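# Sort objects into matching labelled bins with two arms

## Task

Place every object in the bin whose label describes it, and leave any object that matches no label on the table. No object may stick out past a bin's rim, every bin must end up upright and flat on the table, and all of this must hold without a gripper keeping anything in place.

## Robot and tools

Robot: two 7-joint Kinova Gen3 arms, left_arm and right_arm, each ending in a Robotiq 2F-85 parallel gripper with a wrist camera (cam_left_wrist, cam_right_wrist, 504x504 images). The names are labels only; left_arm sits on the +y side of the table. Bases: left_arm at (-0.048, +0.173, +0.176) m, right_arm at (+0.044, -0.165, +0.176) m, both slightly tilted.

Frames: results give each gripper's pose in a shared scene frame with its origin on the tabletop between the arms, +x out over the table, +z up. end_effector_position (m) is the point midway between the pads when closed; orientation is a wxyz quaternion. In the gripper's own axes, +z runs along the fingers away from the wrist and y is the closing direction. Closed fingertips reach about 19 mm past that point (6 mm when fully open), and closing pushes the tips about 13 mm further out, so keep clearance above the table. Printed positions can be a little off, more so at long reach.

The 18-number row (used by both execute_actions and move) covers both arms in one list: left dx, dy, dz, rx, ry, rz, left gripper position, force_limit, speed, then the same nine for the right arm. Every number lies in [-1, 1]. dx..rz are an offset, not a pose: they are measured in that gripper's own axes from its pose in the most recent result that showed it (or from where it is at the start, for later calls in one reply or before any such result). 1.0 equals 0.6 m of travel or 180 degrees; rx, ry, rz form a single rotation vector. Zero offsets therefore mean return to that reference pose, not stay still. Each control step, the command is clipped to within 70 mm and 16 degrees of the measured pose.

Gripper numbers are absolute settings. position: +1 open (85 mm), about -0.8 pads touching, -1 squeeze until blocked. force_limit: -1 about 20 N, 0 about 128 N, +1 about 235 N per pad on a 40 mm object. speed: -1 about 20 mm/s, 0 about 85, +1 about 150; faster closing adds a few newtons. A new force_limit or speed only applies after the position value changes by at least 0.01. To keep a gripper as it is, repeat its last three numbers; a 0 is a real command.

Tools:
- execute_actions {"actions": [...], "pictures": bool}. Empty list: just report state. One action {"rows": [[18 numbers], ...], "steps": n}: up to 15 rows and n at most 15 steps of 1/30 s; each row is an offset from the same reference pose, not from the previous row, and the last row repeats to fill the steps. One wait {"steps": n}, n up to 300, counted from the last result. A refused call moves nothing.
- move {"target": [18 numbers], "speed": m/s}: straight-line paths for both grippers toward offsets defined as above, ending together, 0.5 to 10 s long, speed 0.002 to 0.5 (default 0.25), turning up to twice that in rad/s. Gripper numbers are sent at the start. Paths ignore obstacles and the other arm; grippers lag and may overshoot speed near full reach.
- wait {"seconds": 0-10}: let the simulation run with no new command.
- zoom_image {"camera", "region": [x0, y0, x1, y1]} in pixels of that camera's last image, at most 504x504.
- read_manual: licence texts only.
- finished_scene {"scene": number}: ends the current scene irreversibly and grades it.

Results: a state line per arm with pose; object_status 0 moving, 1 blocked while opening, 2 blocked while closing (a grip), 3 reached target or pads met (small objects may still be held). After a force_limit -1 grip, 2 can persist even if the object slipped out. position_measured is in counts: 3 open, ~78 = 60 mm, ~130 = 40 mm, ~180 = 20 mm, ~230 pads together. A move adds a line such as done, off_target, moving, held or fault, plus limits (paced = pose clipped; held = some steps blocked, after which the arm may lurch fast) and each gripper's distance to target. HELD marks steps not sent; pose unreachable means the clearance check altered that arm's command; Hand target shows where the controller is driving. After a large motion the arm may stop short: read the pose and send the remainder.

The simulation keeps running while you think or write. Joint limits: shoulder ±2.25, elbow ±2.58, wrist pitch ±2.10 rad, others ±6.283. Reaching a joint's load limit (49.6 N m for the big joints, 31.2 for wrist joints, object weight included) causes a torque fault: the arm halts 10 s. Holding loads heats motors; MOTOR HOT appears from 60 °C and at 75 °C an over-temperature fault lets the arm sag.

Avoid: dropping objects, slamming or pressing hard into the table or bins, arm-to-arm contact, hitting the mounting plates or rear frame, tipping bins, and pushing anything off the table. Occasional external tugs on held parts or nudges to loose objects can happen; check that things stay put before ending.

Each tool is called after "Call:" as name([rows], argument=value, ...), one row to a line, values as JSON.

## Session

Call:
execute_actions(actions=[])

Scene clock: 0.00 s of 4800.00 s.
left_arm: end_effector_position=(+0.2196, +0.3880, +0.3639) position_measured=3 object_status=3 end_effector_quat_wxyz=(-0.139, +0.772, -0.603, +0.141) | right_arm: end_effector_position=(+0.3361, -0.1158, +0.3581) position_measured=3 object_status=3 end_effector_quat_wxyz=(-0.422, -0.317, +0.771, -0.356)
Joint positions: left_arm=[-0.916  0.054 -0.134  2.318  0.595  0.582  1.882] | right_arm=[-0.738  0.903 -0.033  1.573  0.408  1.811  1.491]
Joint velocities: left_arm=[ 0.002  0.     0.     0.001  0.     0.001 -0.001] | right_arm=[-0. -0.  0. -0.  0.  0. -0.]
Hand target (left_arm): +0.220, +0.388, +0.364; -0.139, +0.772, -0.603, +0.141
Hand target (right_arm): +0.336, -0.116, +0.358; -0.422, -0.317, +0.771, -0.356

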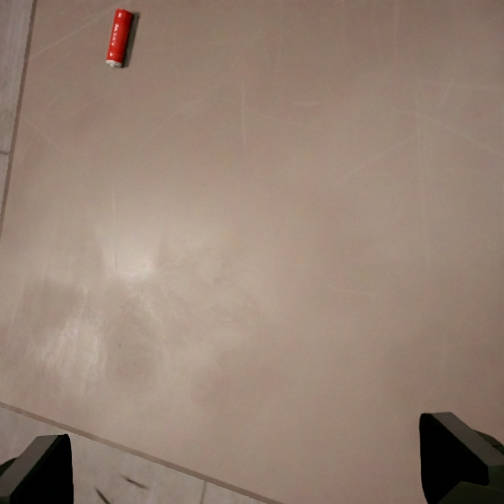

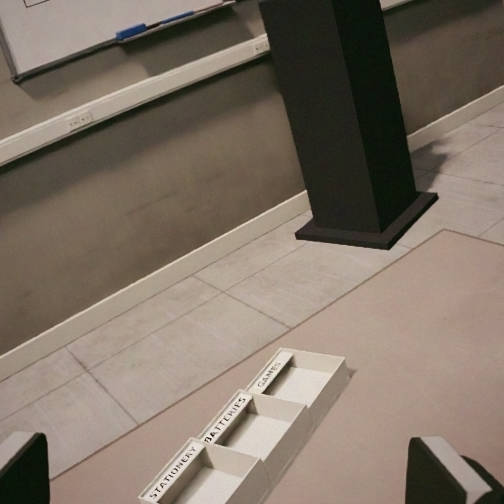

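Call:
move(target=[0.123,-0.266,-0.128,-0.096,-0.097,-0.416,1,0,0,0.218,-0.318,0.113,0.354,-0.298,-0.646,1,0,0], speed=0.4)

Scene clock: 14.60 s of 4800.00 s.
left_arm: end_effector_position=(+0.3489, +0.3495, +0.4995) position_measured=3 object_status=3 end_effector_quat_wxyz=(+0.000, +1.000, -0.001, -0.001) | right_arm: end_effector_position=(+0.4001, -0.2991, +0.4995) position_measured=3 object_status=3 end_effector_quat_wxyz=(-0.001, +1.000, +0.001, +0.000)
Joint positions: left_arm=[-0.479  0.282  0.007  1.445 -0.018  1.404  4.262] | right_arm=[ 0.189  0.159 -0.005  1.611  0.019  1.365  4.975]
Joint velocities: left_arm=[ 0.001 -0.    -0.    -0.     0.002  0.    -0.   ] | right_arm=[ 0.005  0.012  0.009 -0.002 -0.002 -0.     0.001]
Hand target (left_arm): +0.349, +0.350, +0.499; +0.000, +1.000, -0.001, -0.001
Hand target (right_arm): +0.400, -0.299, +0.499; -0.001, +1.000, +0.001, -0.000
Off the commanded pose (left_arm): 0.001 m, 0 deg.
Off the commanded pose (right_arm): 0.001 m, 0 deg.
After step 90, 7.67 s passed at rest.
move: done; limits=paced

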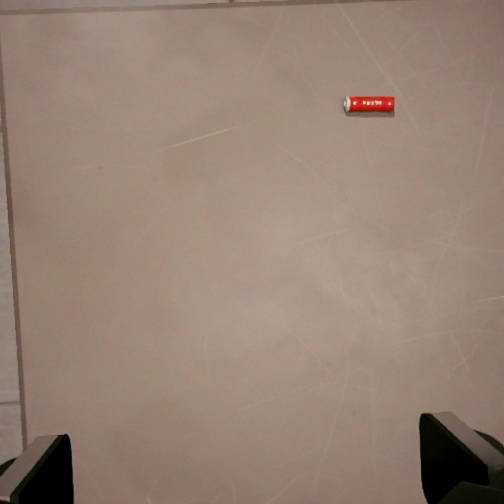

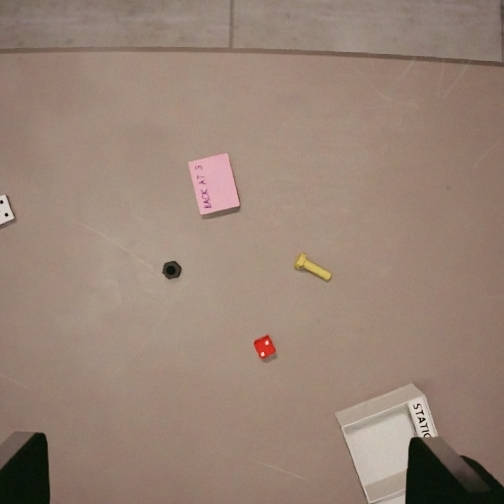

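Call:
move(target=[0,0.45,0,0,0,0,1,0,0,-0.4,0.33,0,0,0,0,1,0,0], speed=0.4)

Scene clock: 17.67 s of 4800.00 s.
left_arm: end_effector_position=(+0.3481, +0.0805, +0.4988) position_measured=3 object_status=3 end_effector_quat_wxyz=(-0.001, +1.000, -0.001, -0.002) | right_arm: end_effector_position=(+0.1614, -0.4970, +0.4993) position_measured=3 object_status=3 end_effector_quat_wxyz=(-0.000, +1.000, +0.002, +0.001)
Joint positions: left_arm=[ 0.005  0.241  0.224  1.529 -0.074  1.383  4.97 ] | right_arm=[ 0.694  0.071  0.41   1.709 -0.026  1.349  5.903]
Joint velocities: left_arm=[ 0.004  0.005  0.007 -0.001 -0.002  0.     0.002] | right_arm=[ 0.004  0.009  0.012 -0.002 -0.001  0.     0.001]
Hand target (left_arm): +0.348, +0.080, +0.499; -0.001, +1.000, -0.001, -0.002
Hand target (right_arm): +0.161, -0.497, +0.499; -0.001, +1.000, +0.001, +0.001
Off the commanded pose (left_arm): 0.001 m, 0 deg.
Off the commanded pose (right_arm): 0.001 m, 0 deg.
move: done

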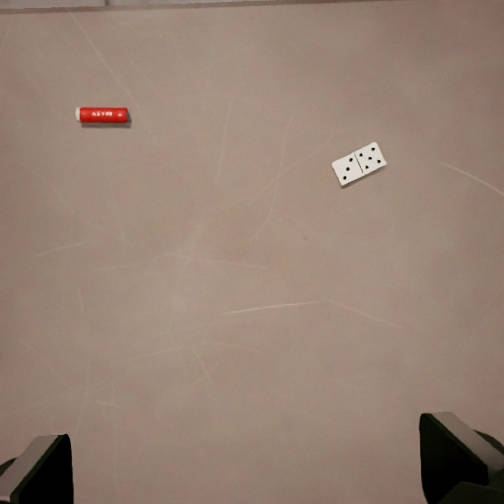

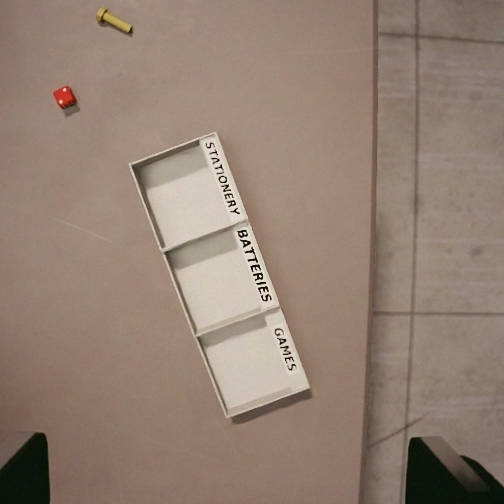

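Call:
move(target=[-0.4,-0.7,0,0,0,0,1,0,0,0.338,-0.308,0.583,0,0,0.383,0.2,-0.6,0], speed=0.4)

Scene clock: 27.37 s of 4800.00 s.
left_arm: end_effector_position=(+0.1097, +0.4997, +0.5001) position_measured=3 object_status=3 end_effector_quat_wxyz=(+0.000, +1.000, -0.001, +0.001) | right_arm: end_effector_position=(+0.3637, -0.3125, +0.1506) position_measured=104 object_status=3 end_effector_quat_wxyz=(+0.000, +0.825, -0.565, +0.001)
Joint positions: left_arm=[-0.788  0.12  -0.472  1.654  0.055  1.361  3.465] | right_arm=[ 0.143  0.746  0.169  2.199 -0.462  0.216  4.311]
Joint velocities: left_arm=[-0.001  0.003 -0.002 -0.001 -0.    -0.    -0.001] | right_arm=[-0.002  0.005 -0.001 -0.001  0.001 -0.002 -0.001]
Hand target (left_arm): +0.110, +0.500, +0.500; +0.000, +1.000, -0.000, +0.001
Hand target (right_arm): +0.364, -0.312, +0.150; +0.000, +0.825, -0.565, +0.001
Off the commanded pose (left_arm): 0.002 m, 0 deg.
Off the commanded pose (right_arm): 0.002 m, 0 deg.
After step 90, 4.57 s passed at rest.
move: done

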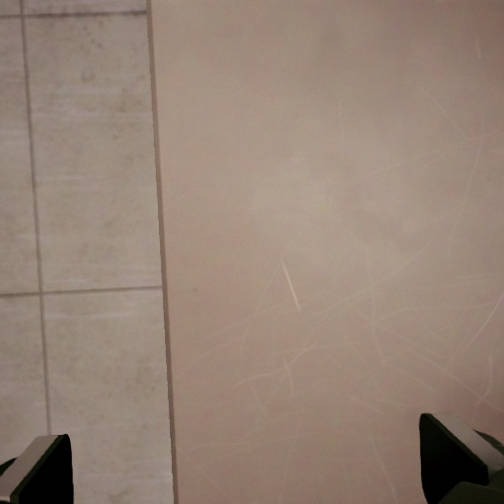

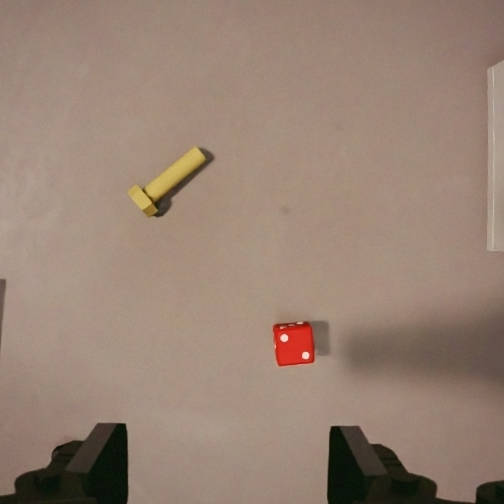

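Call:
move(target=[0,0,0,0,0,0,1,0,0,0.013,0.045,0.176,0,0,-0.025,0.2,-0.6,0])

Scene clock: 38.70 s of 4800.00 s.
left_arm: end_effector_position=(+0.1097, +0.4997, +0.5001) position_measured=3 object_status=3 end_effector_quat_wxyz=(+0.000, +1.000, -0.001, +0.001) | right_arm: end_effector_position=(+0.3418, -0.3298, +0.0452) position_measured=104 object_status=3 end_effector_quat_wxyz=(+0.001, +0.847, -0.532, +0.001)
Joint positions: left_arm=[-0.788  0.12  -0.472  1.654  0.055  1.361  3.465] | right_arm=[ 0.361  1.039 -0.025  2.183 -0.414 -0.1    4.432]
Joint velocities: left_arm=[ 0.002  0.    -0.    -0.     0.     0.     0.001] | right_arm=[ 0.005  0.004 -0.    -0.001  0.    -0.    -0.001]
Hand target (left_arm): +0.110, +0.500, +0.500; +0.000, +1.000, -0.001, +0.001
Hand target (right_arm): +0.342, -0.330, +0.045; +0.001, +0.847, -0.532, +0.001
Off the commanded pose (left_arm): 0.000 m, 0 deg.
Off the commanded pose (right_arm): 0.000 m, 0 deg.
After step 90, 7.30 s passed at rest.
move: done

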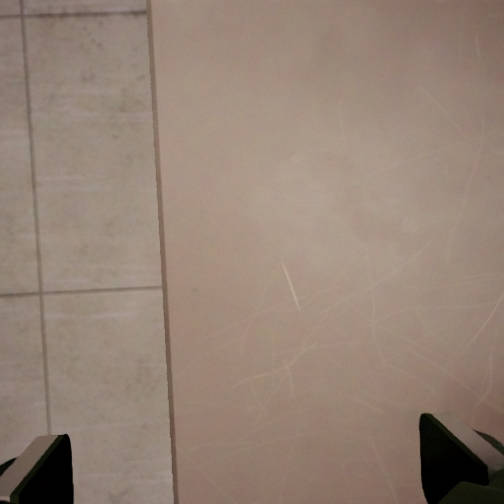

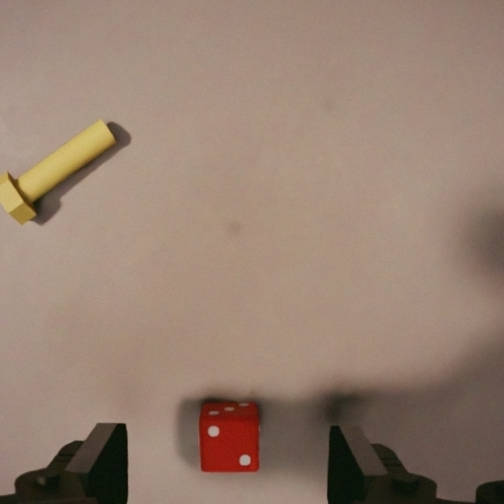

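Well centred.

Call:
move(target=[0,0,0,0,0,0,1,0,0,0.001,0,0.037,0,0,0,0.2,-0.6,0], speed=0.08)

Call:
move(target=[0,0,0,0,0,0,1,0,0,0,0,0,0,0,0,-1,-0.6,0])

Call:
move(target=[0,0,0,0,0,0,1,0,0,0,0,-0.17,0,0,0.025,-1,-0.6,0])

Scene clock: 41.07 s of 4800.00 s.
left_arm: end_effector_position=(+0.1097, +0.4997, +0.5001) position_measured=3 object_status=3 end_effector_quat_wxyz=(+0.000, +1.000, -0.001, +0.001) | right_arm: end_effector_position=(+0.3423, -0.3304, +0.0232) position_measured=104 object_status=3 end_effector_quat_wxyz=(+0.001, +0.847, -0.532, +0.001)
Joint positions: left_arm=[-0.788  0.12  -0.472  1.654  0.055  1.361  3.465] | right_arm=[ 0.376  1.102 -0.041  2.157 -0.407 -0.141  4.433]
Joint velocities: left_arm=[ 0.001 -0.    -0.     0.    -0.001  0.001 -0.   ] | right_arm=[ 0.003  0.005  0.    -0.001 -0.     0.    -0.   ]
Hand target (left_arm): +0.110, +0.500, +0.500; +0.000, +1.000, -0.001, +0.001
Hand target (right_arm): +0.342, -0.330, +0.023; +0.001, +0.847, -0.532, +0.001
Off the commanded pose (left_arm): 0.000 m, 0 deg.
Off the commanded pose (right_arm): 0.000 m, 0 deg.
move: done

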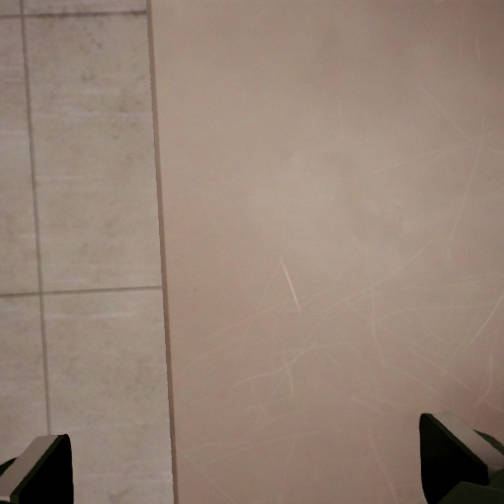

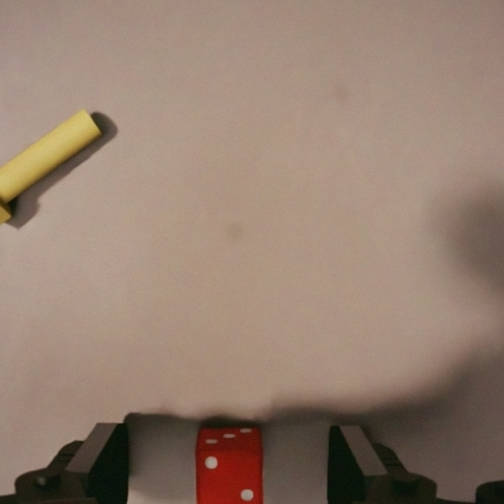

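Scene clock: 41.73 s of 4800.00 s.
left_arm: end_effector_position=(+0.1097, +0.4997, +0.5001) position_measured=3 object_status=3 end_effector_quat_wxyz=(+0.000, +1.000, -0.001, +0.001) | right_arm: end_effector_position=(+0.3423, -0.3304, +0.0233) position_measured=195 object_status=2 end_effector_quat_wxyz=(+0.001, +0.847, -0.532, +0.001)
Joint positions: left_arm=[-0.788  0.12  -0.472  1.654  0.055  1.361  3.465] | right_arm=[ 0.376  1.101 -0.041  2.157 -0.407 -0.14   4.433]
Joint velocities: left_arm=[ 0.001  0.001  0.     0.     0.001  0.001 -0.   ] | right_arm=[ 0.001 -0.    -0.    -0.    -0.     0.001  0.   ]
Hand target (left_arm): +0.110, +0.500, +0.500; +0.000, +1.000, -0.001, +0.001
Hand target (right_arm): +0.342, -0.330, +0.023; +0.001, +0.847, -0.532, +0.001
Off the commanded pose (left_arm): 0.000 m, 0 deg.
Off the commanded pose (right_arm): 0.000 m, 0 deg.
move: done

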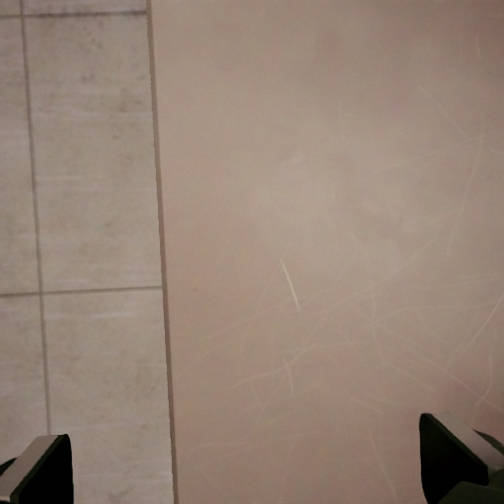

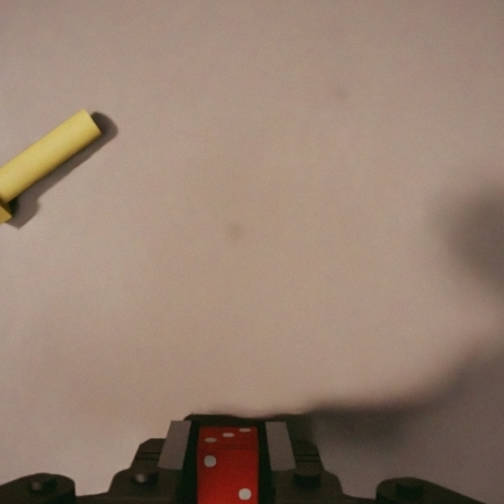

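Scene clock: 42.73 s of 4800.00 s.
left_arm: end_effector_position=(+0.1097, +0.4997, +0.5001) position_measured=3 object_status=3 end_effector_quat_wxyz=(+0.000, +1.000, -0.001, +0.001) | right_arm: end_effector_position=(+0.3418, -0.3302, +0.1251) position_measured=195 object_status=2 end_effector_quat_wxyz=(+0.000, +0.825, -0.565, +0.001)
Joint positions: left_arm=[-0.788  0.12  -0.472  1.654  0.055  1.361  3.465] | right_arm=[ 0.275  0.808  0.088  2.233 -0.463  0.102  4.388]
Joint velocities: left_arm=[-0.001  0.    -0.    -0.    -0.001  0.     0.001] | right_arm=[-0.004 -0.005  0.     0.002  0.     0.    -0.002]
Hand target (left_arm): +0.110, +0.500, +0.500; +0.000, +1.000, -0.001, +0.001
Hand target (right_arm): +0.342, -0.330, +0.125; +0.000, +0.825, -0.565, +0.001
Off the commanded pose (left_arm): 0.000 m, 0 deg.
Off the commanded pose (right_arm): 0.000 m, 0 deg.
move: done

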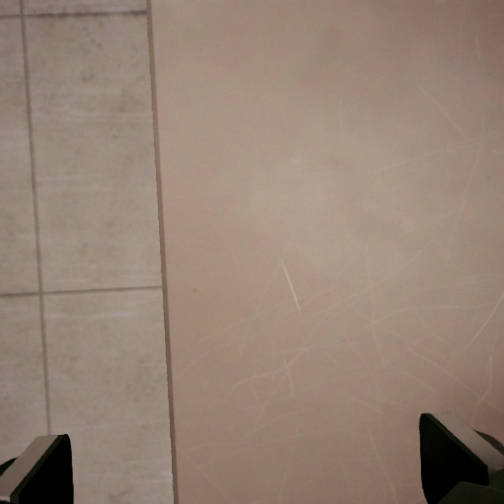

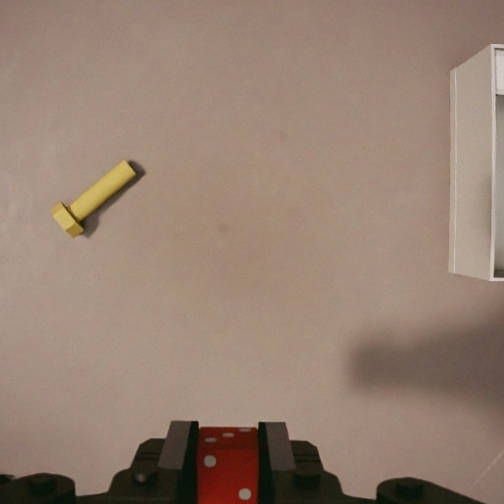

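Call:
move(target=[0,0,0,0,0,0,1,0,0,0.123,0.53,0,0,0,0,-1,-0.6,0], speed=0.35)

Scene clock: 47.13 s of 4800.00 s.
left_arm: end_effector_position=(+0.1097, +0.4997, +0.5001) position_measured=3 object_status=3 end_effector_quat_wxyz=(+0.000, +1.000, -0.001, +0.001) | right_arm: end_effector_position=(+0.0728, -0.5134, +0.1244) position_measured=195 object_status=2 end_effector_quat_wxyz=(-0.000, +0.825, -0.565, +0.001)
Joint positions: left_arm=[-0.788  0.12  -0.472  1.654  0.055  1.361  3.465] | right_arm=[ 1.339  0.799 -0.003  2.208  0.021  0.115  4.909]
Joint velocities: left_arm=[ 0.001  0.    -0.    -0.001  0.    -0.     0.   ] | right_arm=[ 0.007  0.001 -0.001  0.    -0.    -0.002  0.002]
Hand target (left_arm): +0.110, +0.500, +0.500; +0.000, +1.000, -0.001, +0.001
Hand target (right_arm): +0.073, -0.513, +0.124; -0.000, +0.825, -0.565, +0.001
Off the commanded pose (left_arm): 0.000 m, 0 deg.
Off the commanded pose (right_arm): 0.001 m, 0 deg.
move: done

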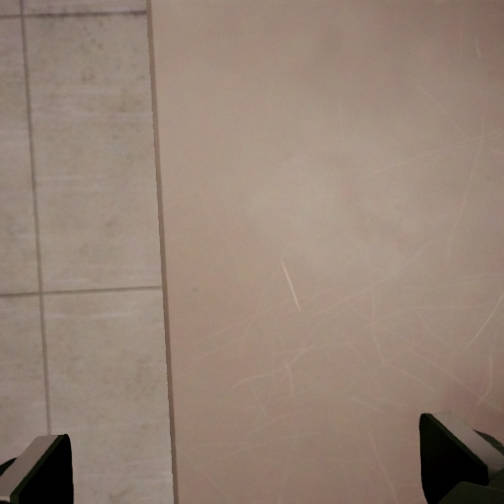

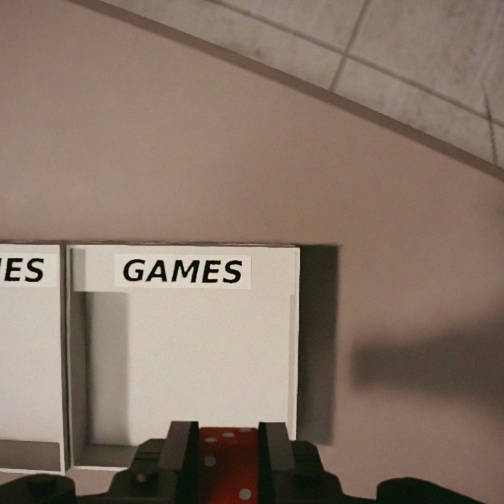

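Call:
move(target=[0,0,0,0,0,0,1,0,0,0.038,-0.008,0.09,0,0,0,-1,-0.6,0])

Call:
move(target=[0,0,0,0,0,0,1,0,0,0,0,0.064,0,0,0,-1,-0.6,0], speed=0.06)

Scene clock: 53.50 s of 4800.00 s.
left_arm: end_effector_position=(+0.1097, +0.4997, +0.5001) position_measured=3 object_status=3 end_effector_quat_wxyz=(+0.000, +1.000, -0.001, +0.001) | right_arm: end_effector_position=(+0.0856, -0.5332, +0.0707) position_measured=195 object_status=2 end_effector_quat_wxyz=(-0.000, +0.825, -0.564, +0.001)
Joint positions: left_arm=[-0.788  0.12  -0.472  1.654  0.055  1.361  3.465] | right_arm=[1.31  0.957 0.001 2.116 0.01  0.048 4.893]
Joint velocities: left_arm=[-0.001  0.001 -0.    -0.     0.     0.     0.   ] | right_arm=[-0.001  0.005  0.     0.001  0.    -0.     0.001]
Hand target (left_arm): +0.110, +0.500, +0.500; +0.000, +1.000, -0.001, +0.001
Hand target (right_arm): +0.086, -0.533, +0.070; -0.000, +0.825, -0.564, +0.001
Off the commanded pose (left_arm): 0.000 m, 0 deg.
Off the commanded pose (right_arm): 0.000 m, 0 deg.
After step 100, 2.17 s passed at rest.
move: done

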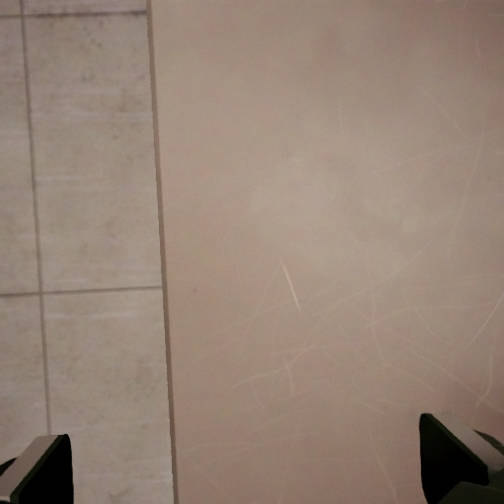

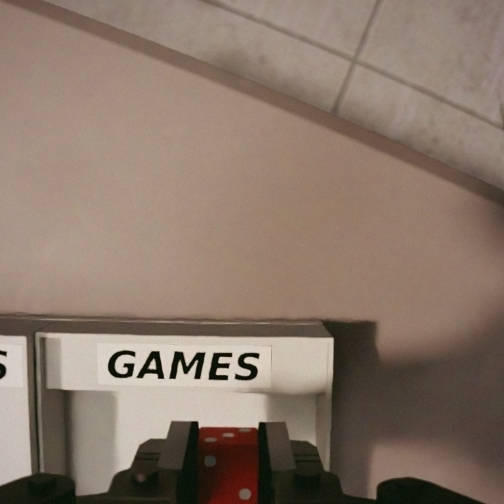

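Scene clock: 54.40 s of 4800.00 s.
left_arm: end_effector_position=(+0.1097, +0.4997, +0.5001) position_measured=3 object_status=3 end_effector_quat_wxyz=(+0.000, +1.000, -0.001, +0.001) | right_arm: end_effector_position=(+0.0857, -0.5335, +0.0326) position_measured=195 object_status=2 end_effector_quat_wxyz=(+0.000, +0.826, -0.564, +0.001)
Joint positions: left_arm=[-0.788  0.12  -0.472  1.654  0.055  1.361  3.465] | right_arm=[ 1.309  1.062  0.002  2.083  0.01  -0.025  4.893]
Joint velocities: left_arm=[0.    0.    0.    0.    0.001 0.    0.001] | right_arm=[-0.002  0.007 -0.     0.     0.     0.    -0.   ]
Hand target (left_arm): +0.110, +0.500, +0.500; +0.000, +1.000, -0.001, +0.001
Hand target (right_arm): +0.086, -0.533, +0.032; -0.000, +0.826, -0.564, +0.001
Off the commanded pose (left_arm): 0.000 m, 0 deg.
Off the commanded pose (right_arm): 0.000 m, 0 deg.
move: done

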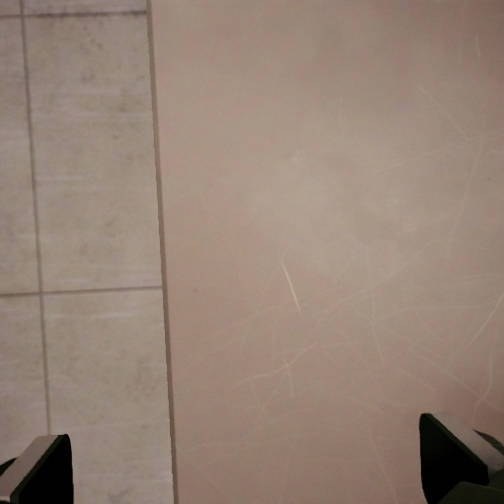

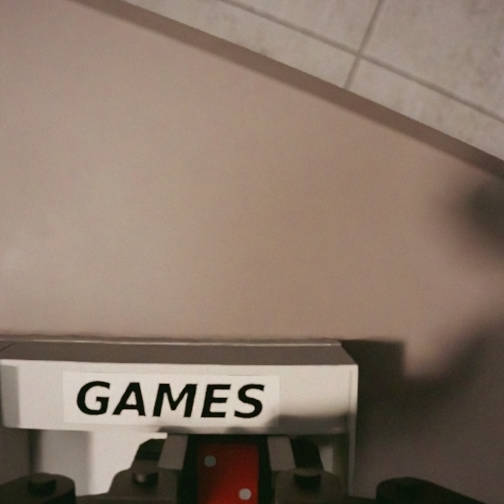

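Call:
move(target=[0,0,0,0,0,0,1,0,0,0,0,0,0,0,0,-0.42,-0.6,-0.5])

Call:
move(target=[0,0,0,0,0,0,1,0,0,0,0,-0.15,0,0,0,-0.42,-0.6,0])

Call:
move(target=[0,0,0,0,0,0,1,0,0,-0.512,-0.878,0,0,0,0,0.2,-0.6,0], speed=0.35)

Scene clock: 59.20 s of 4800.00 s.
left_arm: end_effector_position=(+0.1097, +0.4997, +0.5001) position_measured=3 object_status=3 end_effector_quat_wxyz=(+0.000, +1.000, -0.001, +0.001) | right_arm: end_effector_position=(+0.0857, -0.5335, +0.0326) position_measured=182 object_status=3 end_effector_quat_wxyz=(+0.000, +0.826, -0.564, +0.001)
Joint positions: left_arm=[-0.788  0.12  -0.472  1.654  0.055  1.361  3.465] | right_arm=[ 1.309  1.062  0.002  2.083  0.01  -0.025  4.893]
Joint velocities: left_arm=[ 0.002 -0.     0.    -0.     0.001  0.     0.   ] | right_arm=[-0.001 -0.     0.    -0.     0.001  0.001  0.   ]
Hand target (left_arm): +0.110, +0.500, +0.500; +0.000, +1.000, -0.001, +0.001
Hand target (right_arm): +0.086, -0.534, +0.033; +0.000, +0.826, -0.564, +0.001
Off the commanded pose (left_arm): 0.000 m, 0 deg.
Off the commanded pose (right_arm): 0.000 m, 0 deg.
After step 90, 1.10 s passed at rest.
move: done

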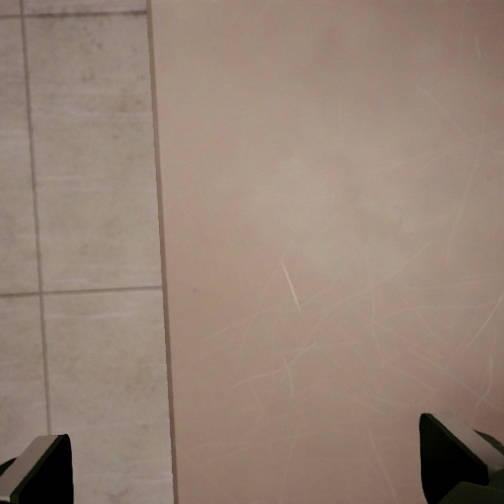

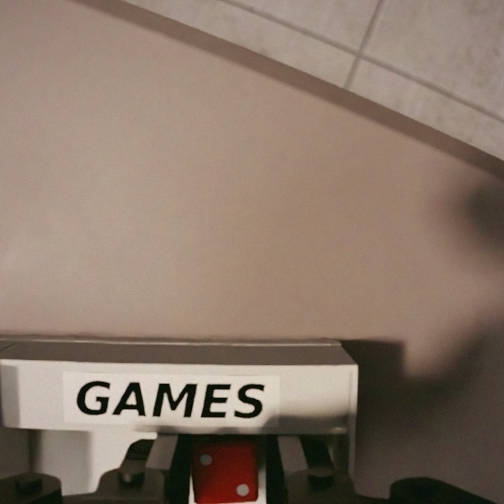

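Scene clock: 60.13 s of 4800.00 s.
left_arm: end_effector_position=(+0.1097, +0.4997, +0.5001) position_measured=3 object_status=3 end_effector_quat_wxyz=(+0.000, +1.000, -0.001, +0.001) | right_arm: end_effector_position=(+0.0855, -0.5331, +0.1223) position_measured=182 object_status=3 end_effector_quat_wxyz=(-0.000, +0.825, -0.565, +0.001)
Joint positions: left_arm=[-0.788  0.12  -0.472  1.654  0.055  1.361  3.465] | right_arm=[ 1.312  0.813 -0.001  2.141  0.009  0.167  4.894]
Joint velocities: left_arm=[-0.    -0.     0.    -0.001 -0.    -0.    -0.001] | right_arm=[ 0.    -0.005  0.    -0.     0.001  0.002 -0.002]
Hand target (left_arm): +0.110, +0.500, +0.500; +0.000, +1.000, -0.001, +0.001
Hand target (right_arm): +0.086, -0.533, +0.122; +0.000, +0.825, -0.565, +0.001
Off the commanded pose (left_arm): 0.000 m, 0 deg.
Off the commanded pose (right_arm): 0.000 m, 0 deg.
move: done

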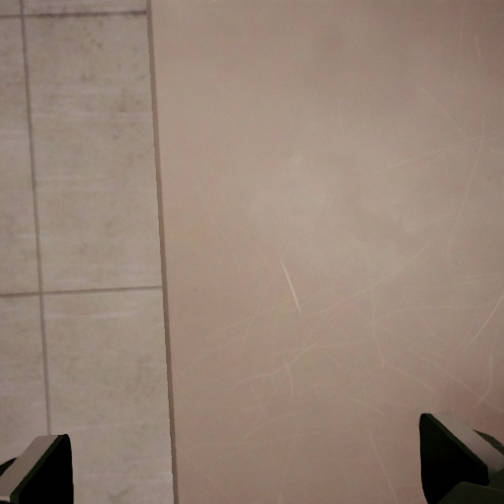

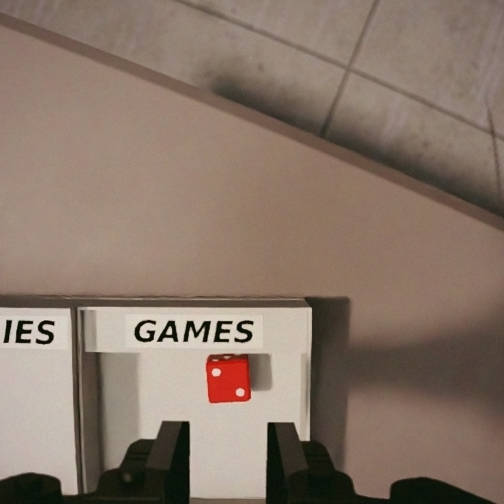

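Scene clock: 62.87 s of 4800.00 s.
left_arm: end_effector_position=(+0.1097, +0.4997, +0.5001) position_measured=3 object_status=3 end_effector_quat_wxyz=(+0.000, +1.000, -0.001, +0.001) | right_arm: end_effector_position=(+0.4652, -0.0570, +0.1231) position_measured=104 object_status=3 end_effector_quat_wxyz=(-0.000, +0.825, -0.565, +0.002)
Joint positions: left_arm=[-0.788  0.12  -0.472  1.654  0.055  1.361  3.465] | right_arm=[-0.704  0.947  0.454  1.915 -0.826  0.472  3.935]
Joint velocities: left_arm=[ 0.001 -0.    -0.    -0.    -0.001 -0.     0.   ] | right_arm=[-0.005  0.002 -0.001  0.003  0.002 -0.001 -0.002]
Hand target (left_arm): +0.110, +0.500, +0.500; +0.000, +1.000, -0.001, +0.001
Hand target (right_arm): +0.465, -0.057, +0.123; +0.000, +0.825, -0.565, +0.002
Off the commanded pose (left_arm): 0.000 m, 0 deg.
Off the commanded pose (right_arm): 0.001 m, 0 deg.
move: done; limits=paced

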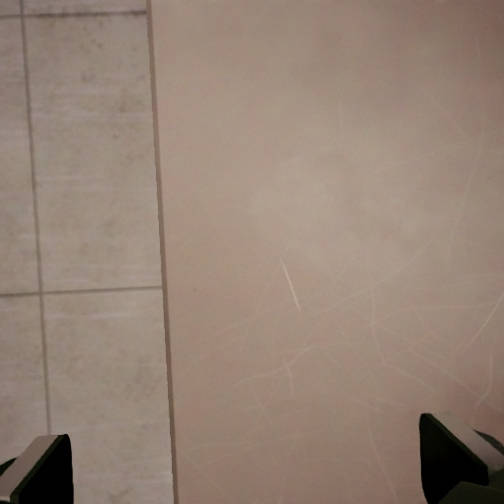

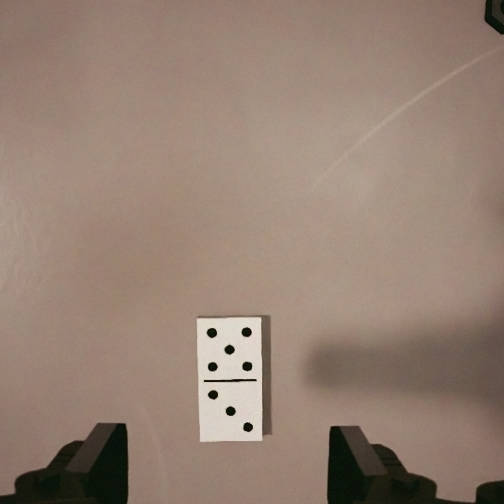

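Call:
move(target=[0,0,0,0,0,0,1,0,0,-0.008,0,0.171,0,0,-0.01,0.2,-0.6,0], speed=0.15)

Call:
move(target=[0,0,0,0,0,0,1,0,0,0,0,0,0,0,0,-1,-0.6,0])

Call:
move(target=[0,0,0,0,0,0,1,0,0,0,0,-0.14,0,0,0.01,-1,-0.6,0])

Scene clock: 66.63 s of 4800.00 s.
left_arm: end_effector_position=(+0.1097, +0.4997, +0.5001) position_measured=3 object_status=3 end_effector_quat_wxyz=(+0.000, +1.000, -0.001, +0.001) | right_arm: end_effector_position=(+0.4640, -0.0527, +0.0207) position_measured=104 object_status=3 end_effector_quat_wxyz=(+0.000, +0.834, -0.552, +0.002)
Joint positions: left_arm=[-0.788  0.12  -0.472  1.654  0.055  1.361  3.465] | right_arm=[-0.582  1.156  0.252  1.847 -0.94   0.257  4.07 ]
Joint velocities: left_arm=[-0.001  0.     0.    -0.    -0.001 -0.    -0.   ] | right_arm=[ 0.002  0.003 -0.    -0.001  0.    -0.    -0.   ]
Hand target (left_arm): +0.110, +0.500, +0.500; +0.000, +1.000, -0.001, +0.001
Hand target (right_arm): +0.464, -0.053, +0.021; +0.000, +0.834, -0.552, +0.002
Off the commanded pose (left_arm): 0.000 m, 0 deg.
Off the commanded pose (right_arm): 0.000 m, 0 deg.
move: done

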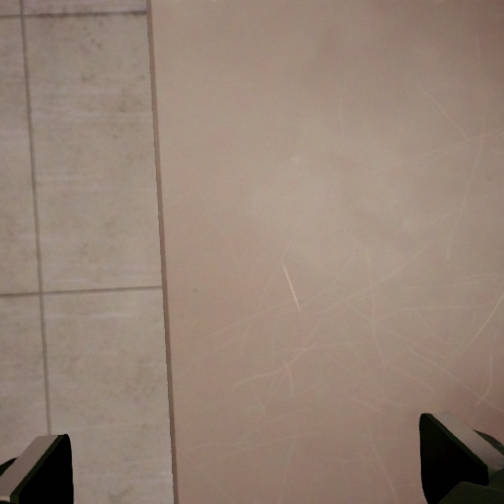

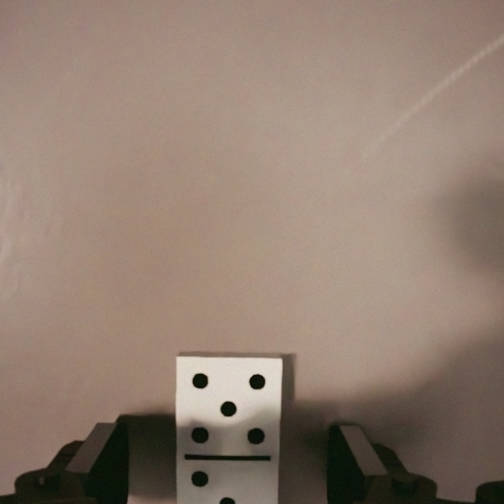

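Scene clock: 67.23 s of 4800.00 s.
left_arm: end_effector_position=(+0.1097, +0.4997, +0.5001) position_measured=3 object_status=3 end_effector_quat_wxyz=(+0.000, +1.000, -0.001, +0.001) | right_arm: end_effector_position=(+0.4641, -0.0527, +0.0209) position_measured=174 object_status=2 end_effector_quat_wxyz=(+0.000, +0.834, -0.552, +0.002)
Joint positions: left_arm=[-0.788  0.12  -0.472  1.654  0.055  1.361  3.465] | right_arm=[-0.582  1.156  0.252  1.848 -0.94   0.258  4.07 ]
Joint velocities: left_arm=[-0.     0.001  0.     0.001 -0.001  0.001  0.001] | right_arm=[ 0.    -0.    -0.     0.002 -0.001 -0.001  0.   ]
Hand target (left_arm): +0.110, +0.500, +0.500; +0.000, +1.000, -0.001, +0.001
Hand target (right_arm): +0.464, -0.053, +0.021; +0.000, +0.834, -0.552, +0.002
Off the commanded pose (left_arm): 0.000 m, 0 deg.
Off the commanded pose (right_arm): 0.000 m, 0 deg.
move: done

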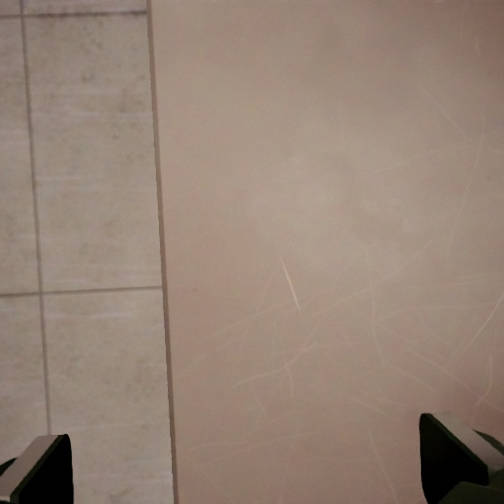

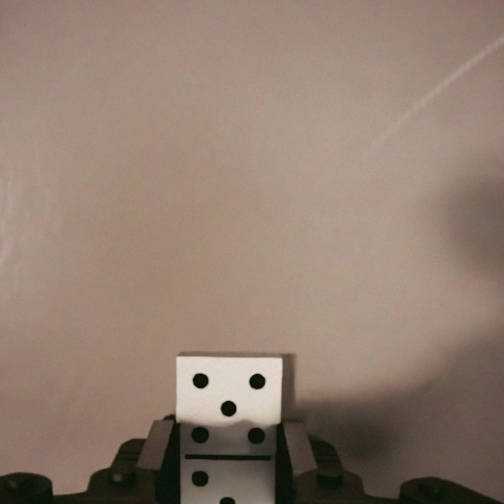

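Scene clock: 68.17 s of 4800.00 s.
left_arm: end_effector_position=(+0.1097, +0.4997, +0.5001) position_measured=3 object_status=3 end_effector_quat_wxyz=(+0.000, +1.000, -0.001, +0.001) | right_arm: end_effector_position=(+0.4636, -0.0526, +0.1047) position_measured=174 object_status=2 end_effector_quat_wxyz=(-0.000, +0.825, -0.565, +0.002)
Joint positions: left_arm=[-0.788  0.12  -0.472  1.654  0.055  1.361  3.465] | right_arm=[-0.691  0.983  0.417  1.91  -0.856  0.431  3.951]
Joint velocities: left_arm=[-0.001 -0.     0.    -0.001  0.     0.     0.   ] | right_arm=[-0.003 -0.002 -0.    -0.     0.    -0.    -0.001]
Hand target (left_arm): +0.110, +0.500, +0.500; +0.000, +1.000, -0.001, +0.001
Hand target (right_arm): +0.464, -0.052, +0.105; -0.000, +0.825, -0.565, +0.002
Off the commanded pose (left_arm): 0.000 m, 0 deg.
Off the commanded pose (right_arm): 0.000 m, 0 deg.
move: done

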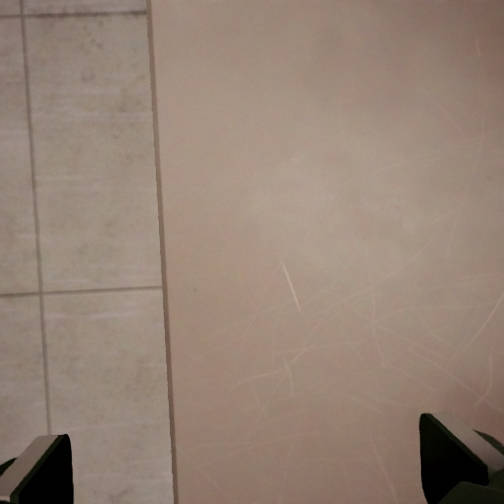

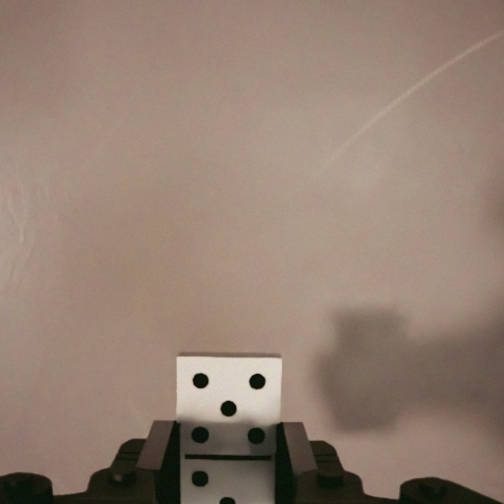

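Call:
move(target=[0,0,0,0,0,0,1,0,0,0.485,0.839,0,0,0,0,-1,-0.6,0], speed=0.3)

Scene clock: 72.77 s of 4800.00 s.
left_arm: end_effector_position=(+0.1097, +0.4997, +0.5001) position_measured=3 object_status=3 end_effector_quat_wxyz=(+0.000, +1.000, -0.001, +0.001) | right_arm: end_effector_position=(+0.1005, -0.5049, +0.1038) position_measured=174 object_status=2 end_effector_quat_wxyz=(-0.000, +0.826, -0.564, +0.001)
Joint positions: left_arm=[-0.788  0.12  -0.472  1.654  0.055  1.361  3.465] | right_arm=[ 1.247  0.858  0.008  2.219 -0.106  0.044  4.952]
Joint velocities: left_arm=[-0.     0.    -0.    -0.001 -0.    -0.001  0.   ] | right_arm=[ 0.024  0.002  0.002 -0.004 -0.     0.001  0.001]
Hand target (left_arm): +0.110, +0.500, +0.500; +0.000, +1.000, -0.001, +0.001
Hand target (right_arm): +0.100, -0.505, +0.104; -0.000, +0.825, -0.565, +0.001
Off the commanded pose (left_arm): 0.000 m, 0 deg.
Off the commanded pose (right_arm): 0.002 m, 0 deg.
move: done

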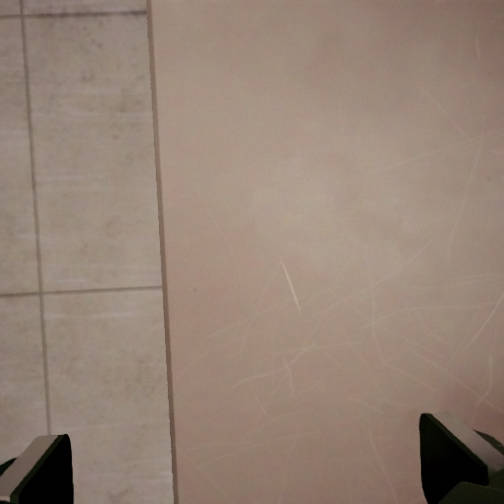

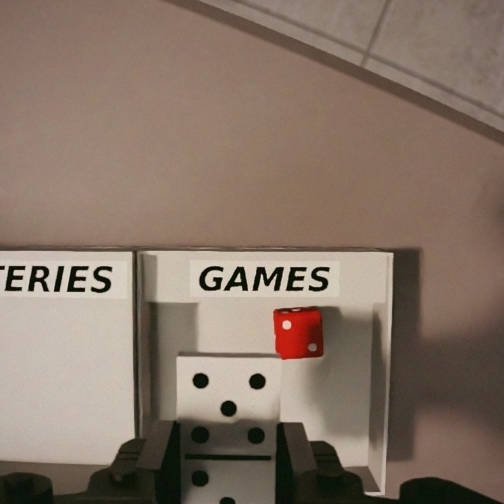

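Call:
move(target=[0,0,0,0,0,0,1,0,0,0.001,0.0025,0.07,0,0,0,-1,-0.6,0], speed=0.1)

Call:
move(target=[0,0,0,0,0,0,1,0,0,0,0,0.052,0,0,0,-1,-0.6,0], speed=0.04)

Scene clock: 76.50 s of 4800.00 s.
left_arm: end_effector_position=(+0.1097, +0.4997, +0.5001) position_measured=3 object_status=3 end_effector_quat_wxyz=(+0.000, +1.000, -0.001, +0.001) | right_arm: end_effector_position=(+0.0995, -0.5065, +0.0622) position_measured=174 object_status=2 end_effector_quat_wxyz=(+0.000, +0.826, -0.564, +0.001)
Joint positions: left_arm=[-0.788  0.12  -0.472  1.654  0.055  1.361  3.465] | right_arm=[ 1.26   0.981 -0.004  2.189 -0.103 -0.05   4.956]
Joint velocities: left_arm=[-0.     0.    -0.    -0.     0.     0.     0.001] | right_arm=[ 0.001  0.009 -0.    -0.    -0.     0.001 -0.   ]
Hand target (left_arm): +0.110, +0.500, +0.500; +0.000, +1.000, -0.001, +0.001
Hand target (right_arm): +0.099, -0.506, +0.062; -0.000, +0.826, -0.564, +0.001
Off the commanded pose (left_arm): 0.000 m, 0 deg.
Off the commanded pose (right_arm): 0.001 m, 0 deg.
move: done

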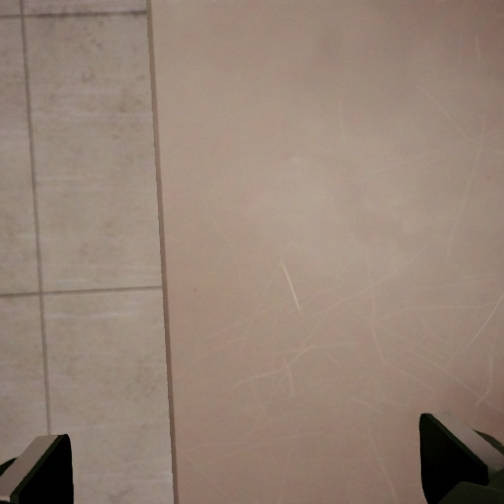

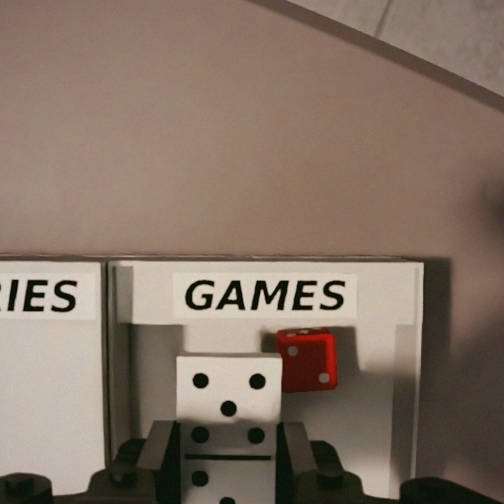

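Scene clock: 77.53 s of 4800.00 s.
left_arm: end_effector_position=(+0.1097, +0.4997, +0.5001) position_measured=3 object_status=3 end_effector_quat_wxyz=(+0.000, +1.000, -0.001, +0.001) | right_arm: end_effector_position=(+0.0997, -0.5068, +0.0312) position_measured=174 object_status=2 end_effector_quat_wxyz=(+0.000, +0.826, -0.563, +0.001)
Joint positions: left_arm=[-0.788  0.12  -0.472  1.654  0.055  1.361  3.465] | right_arm=[ 1.265  1.07  -0.011  2.159 -0.102 -0.11   4.956]
Joint velocities: left_arm=[-0. -0. -0. -0.  0. -0.  0.] | right_arm=[ 0.001  0.005  0.     0.    -0.     0.002  0.001]
Hand target (left_arm): +0.110, +0.500, +0.500; +0.000, +1.000, -0.001, +0.001
Hand target (right_arm): +0.100, -0.507, +0.031; +0.000, +0.826, -0.563, +0.001
Off the commanded pose (left_arm): 0.000 m, 0 deg.
Off the commanded pose (right_arm): 0.000 m, 0 deg.
move: done

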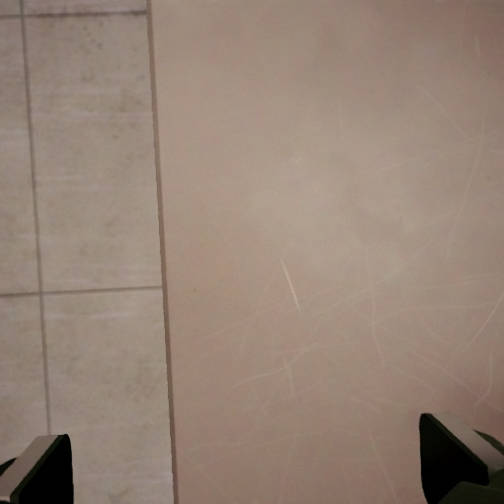

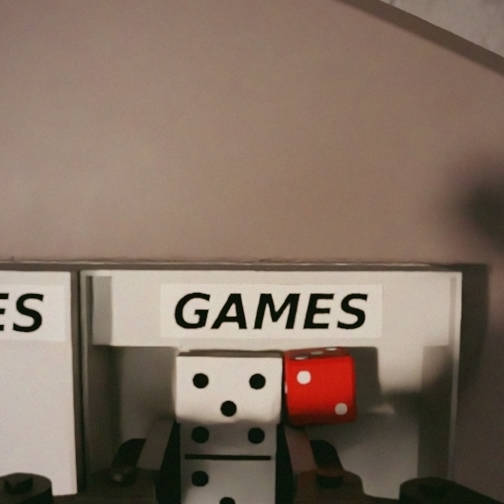

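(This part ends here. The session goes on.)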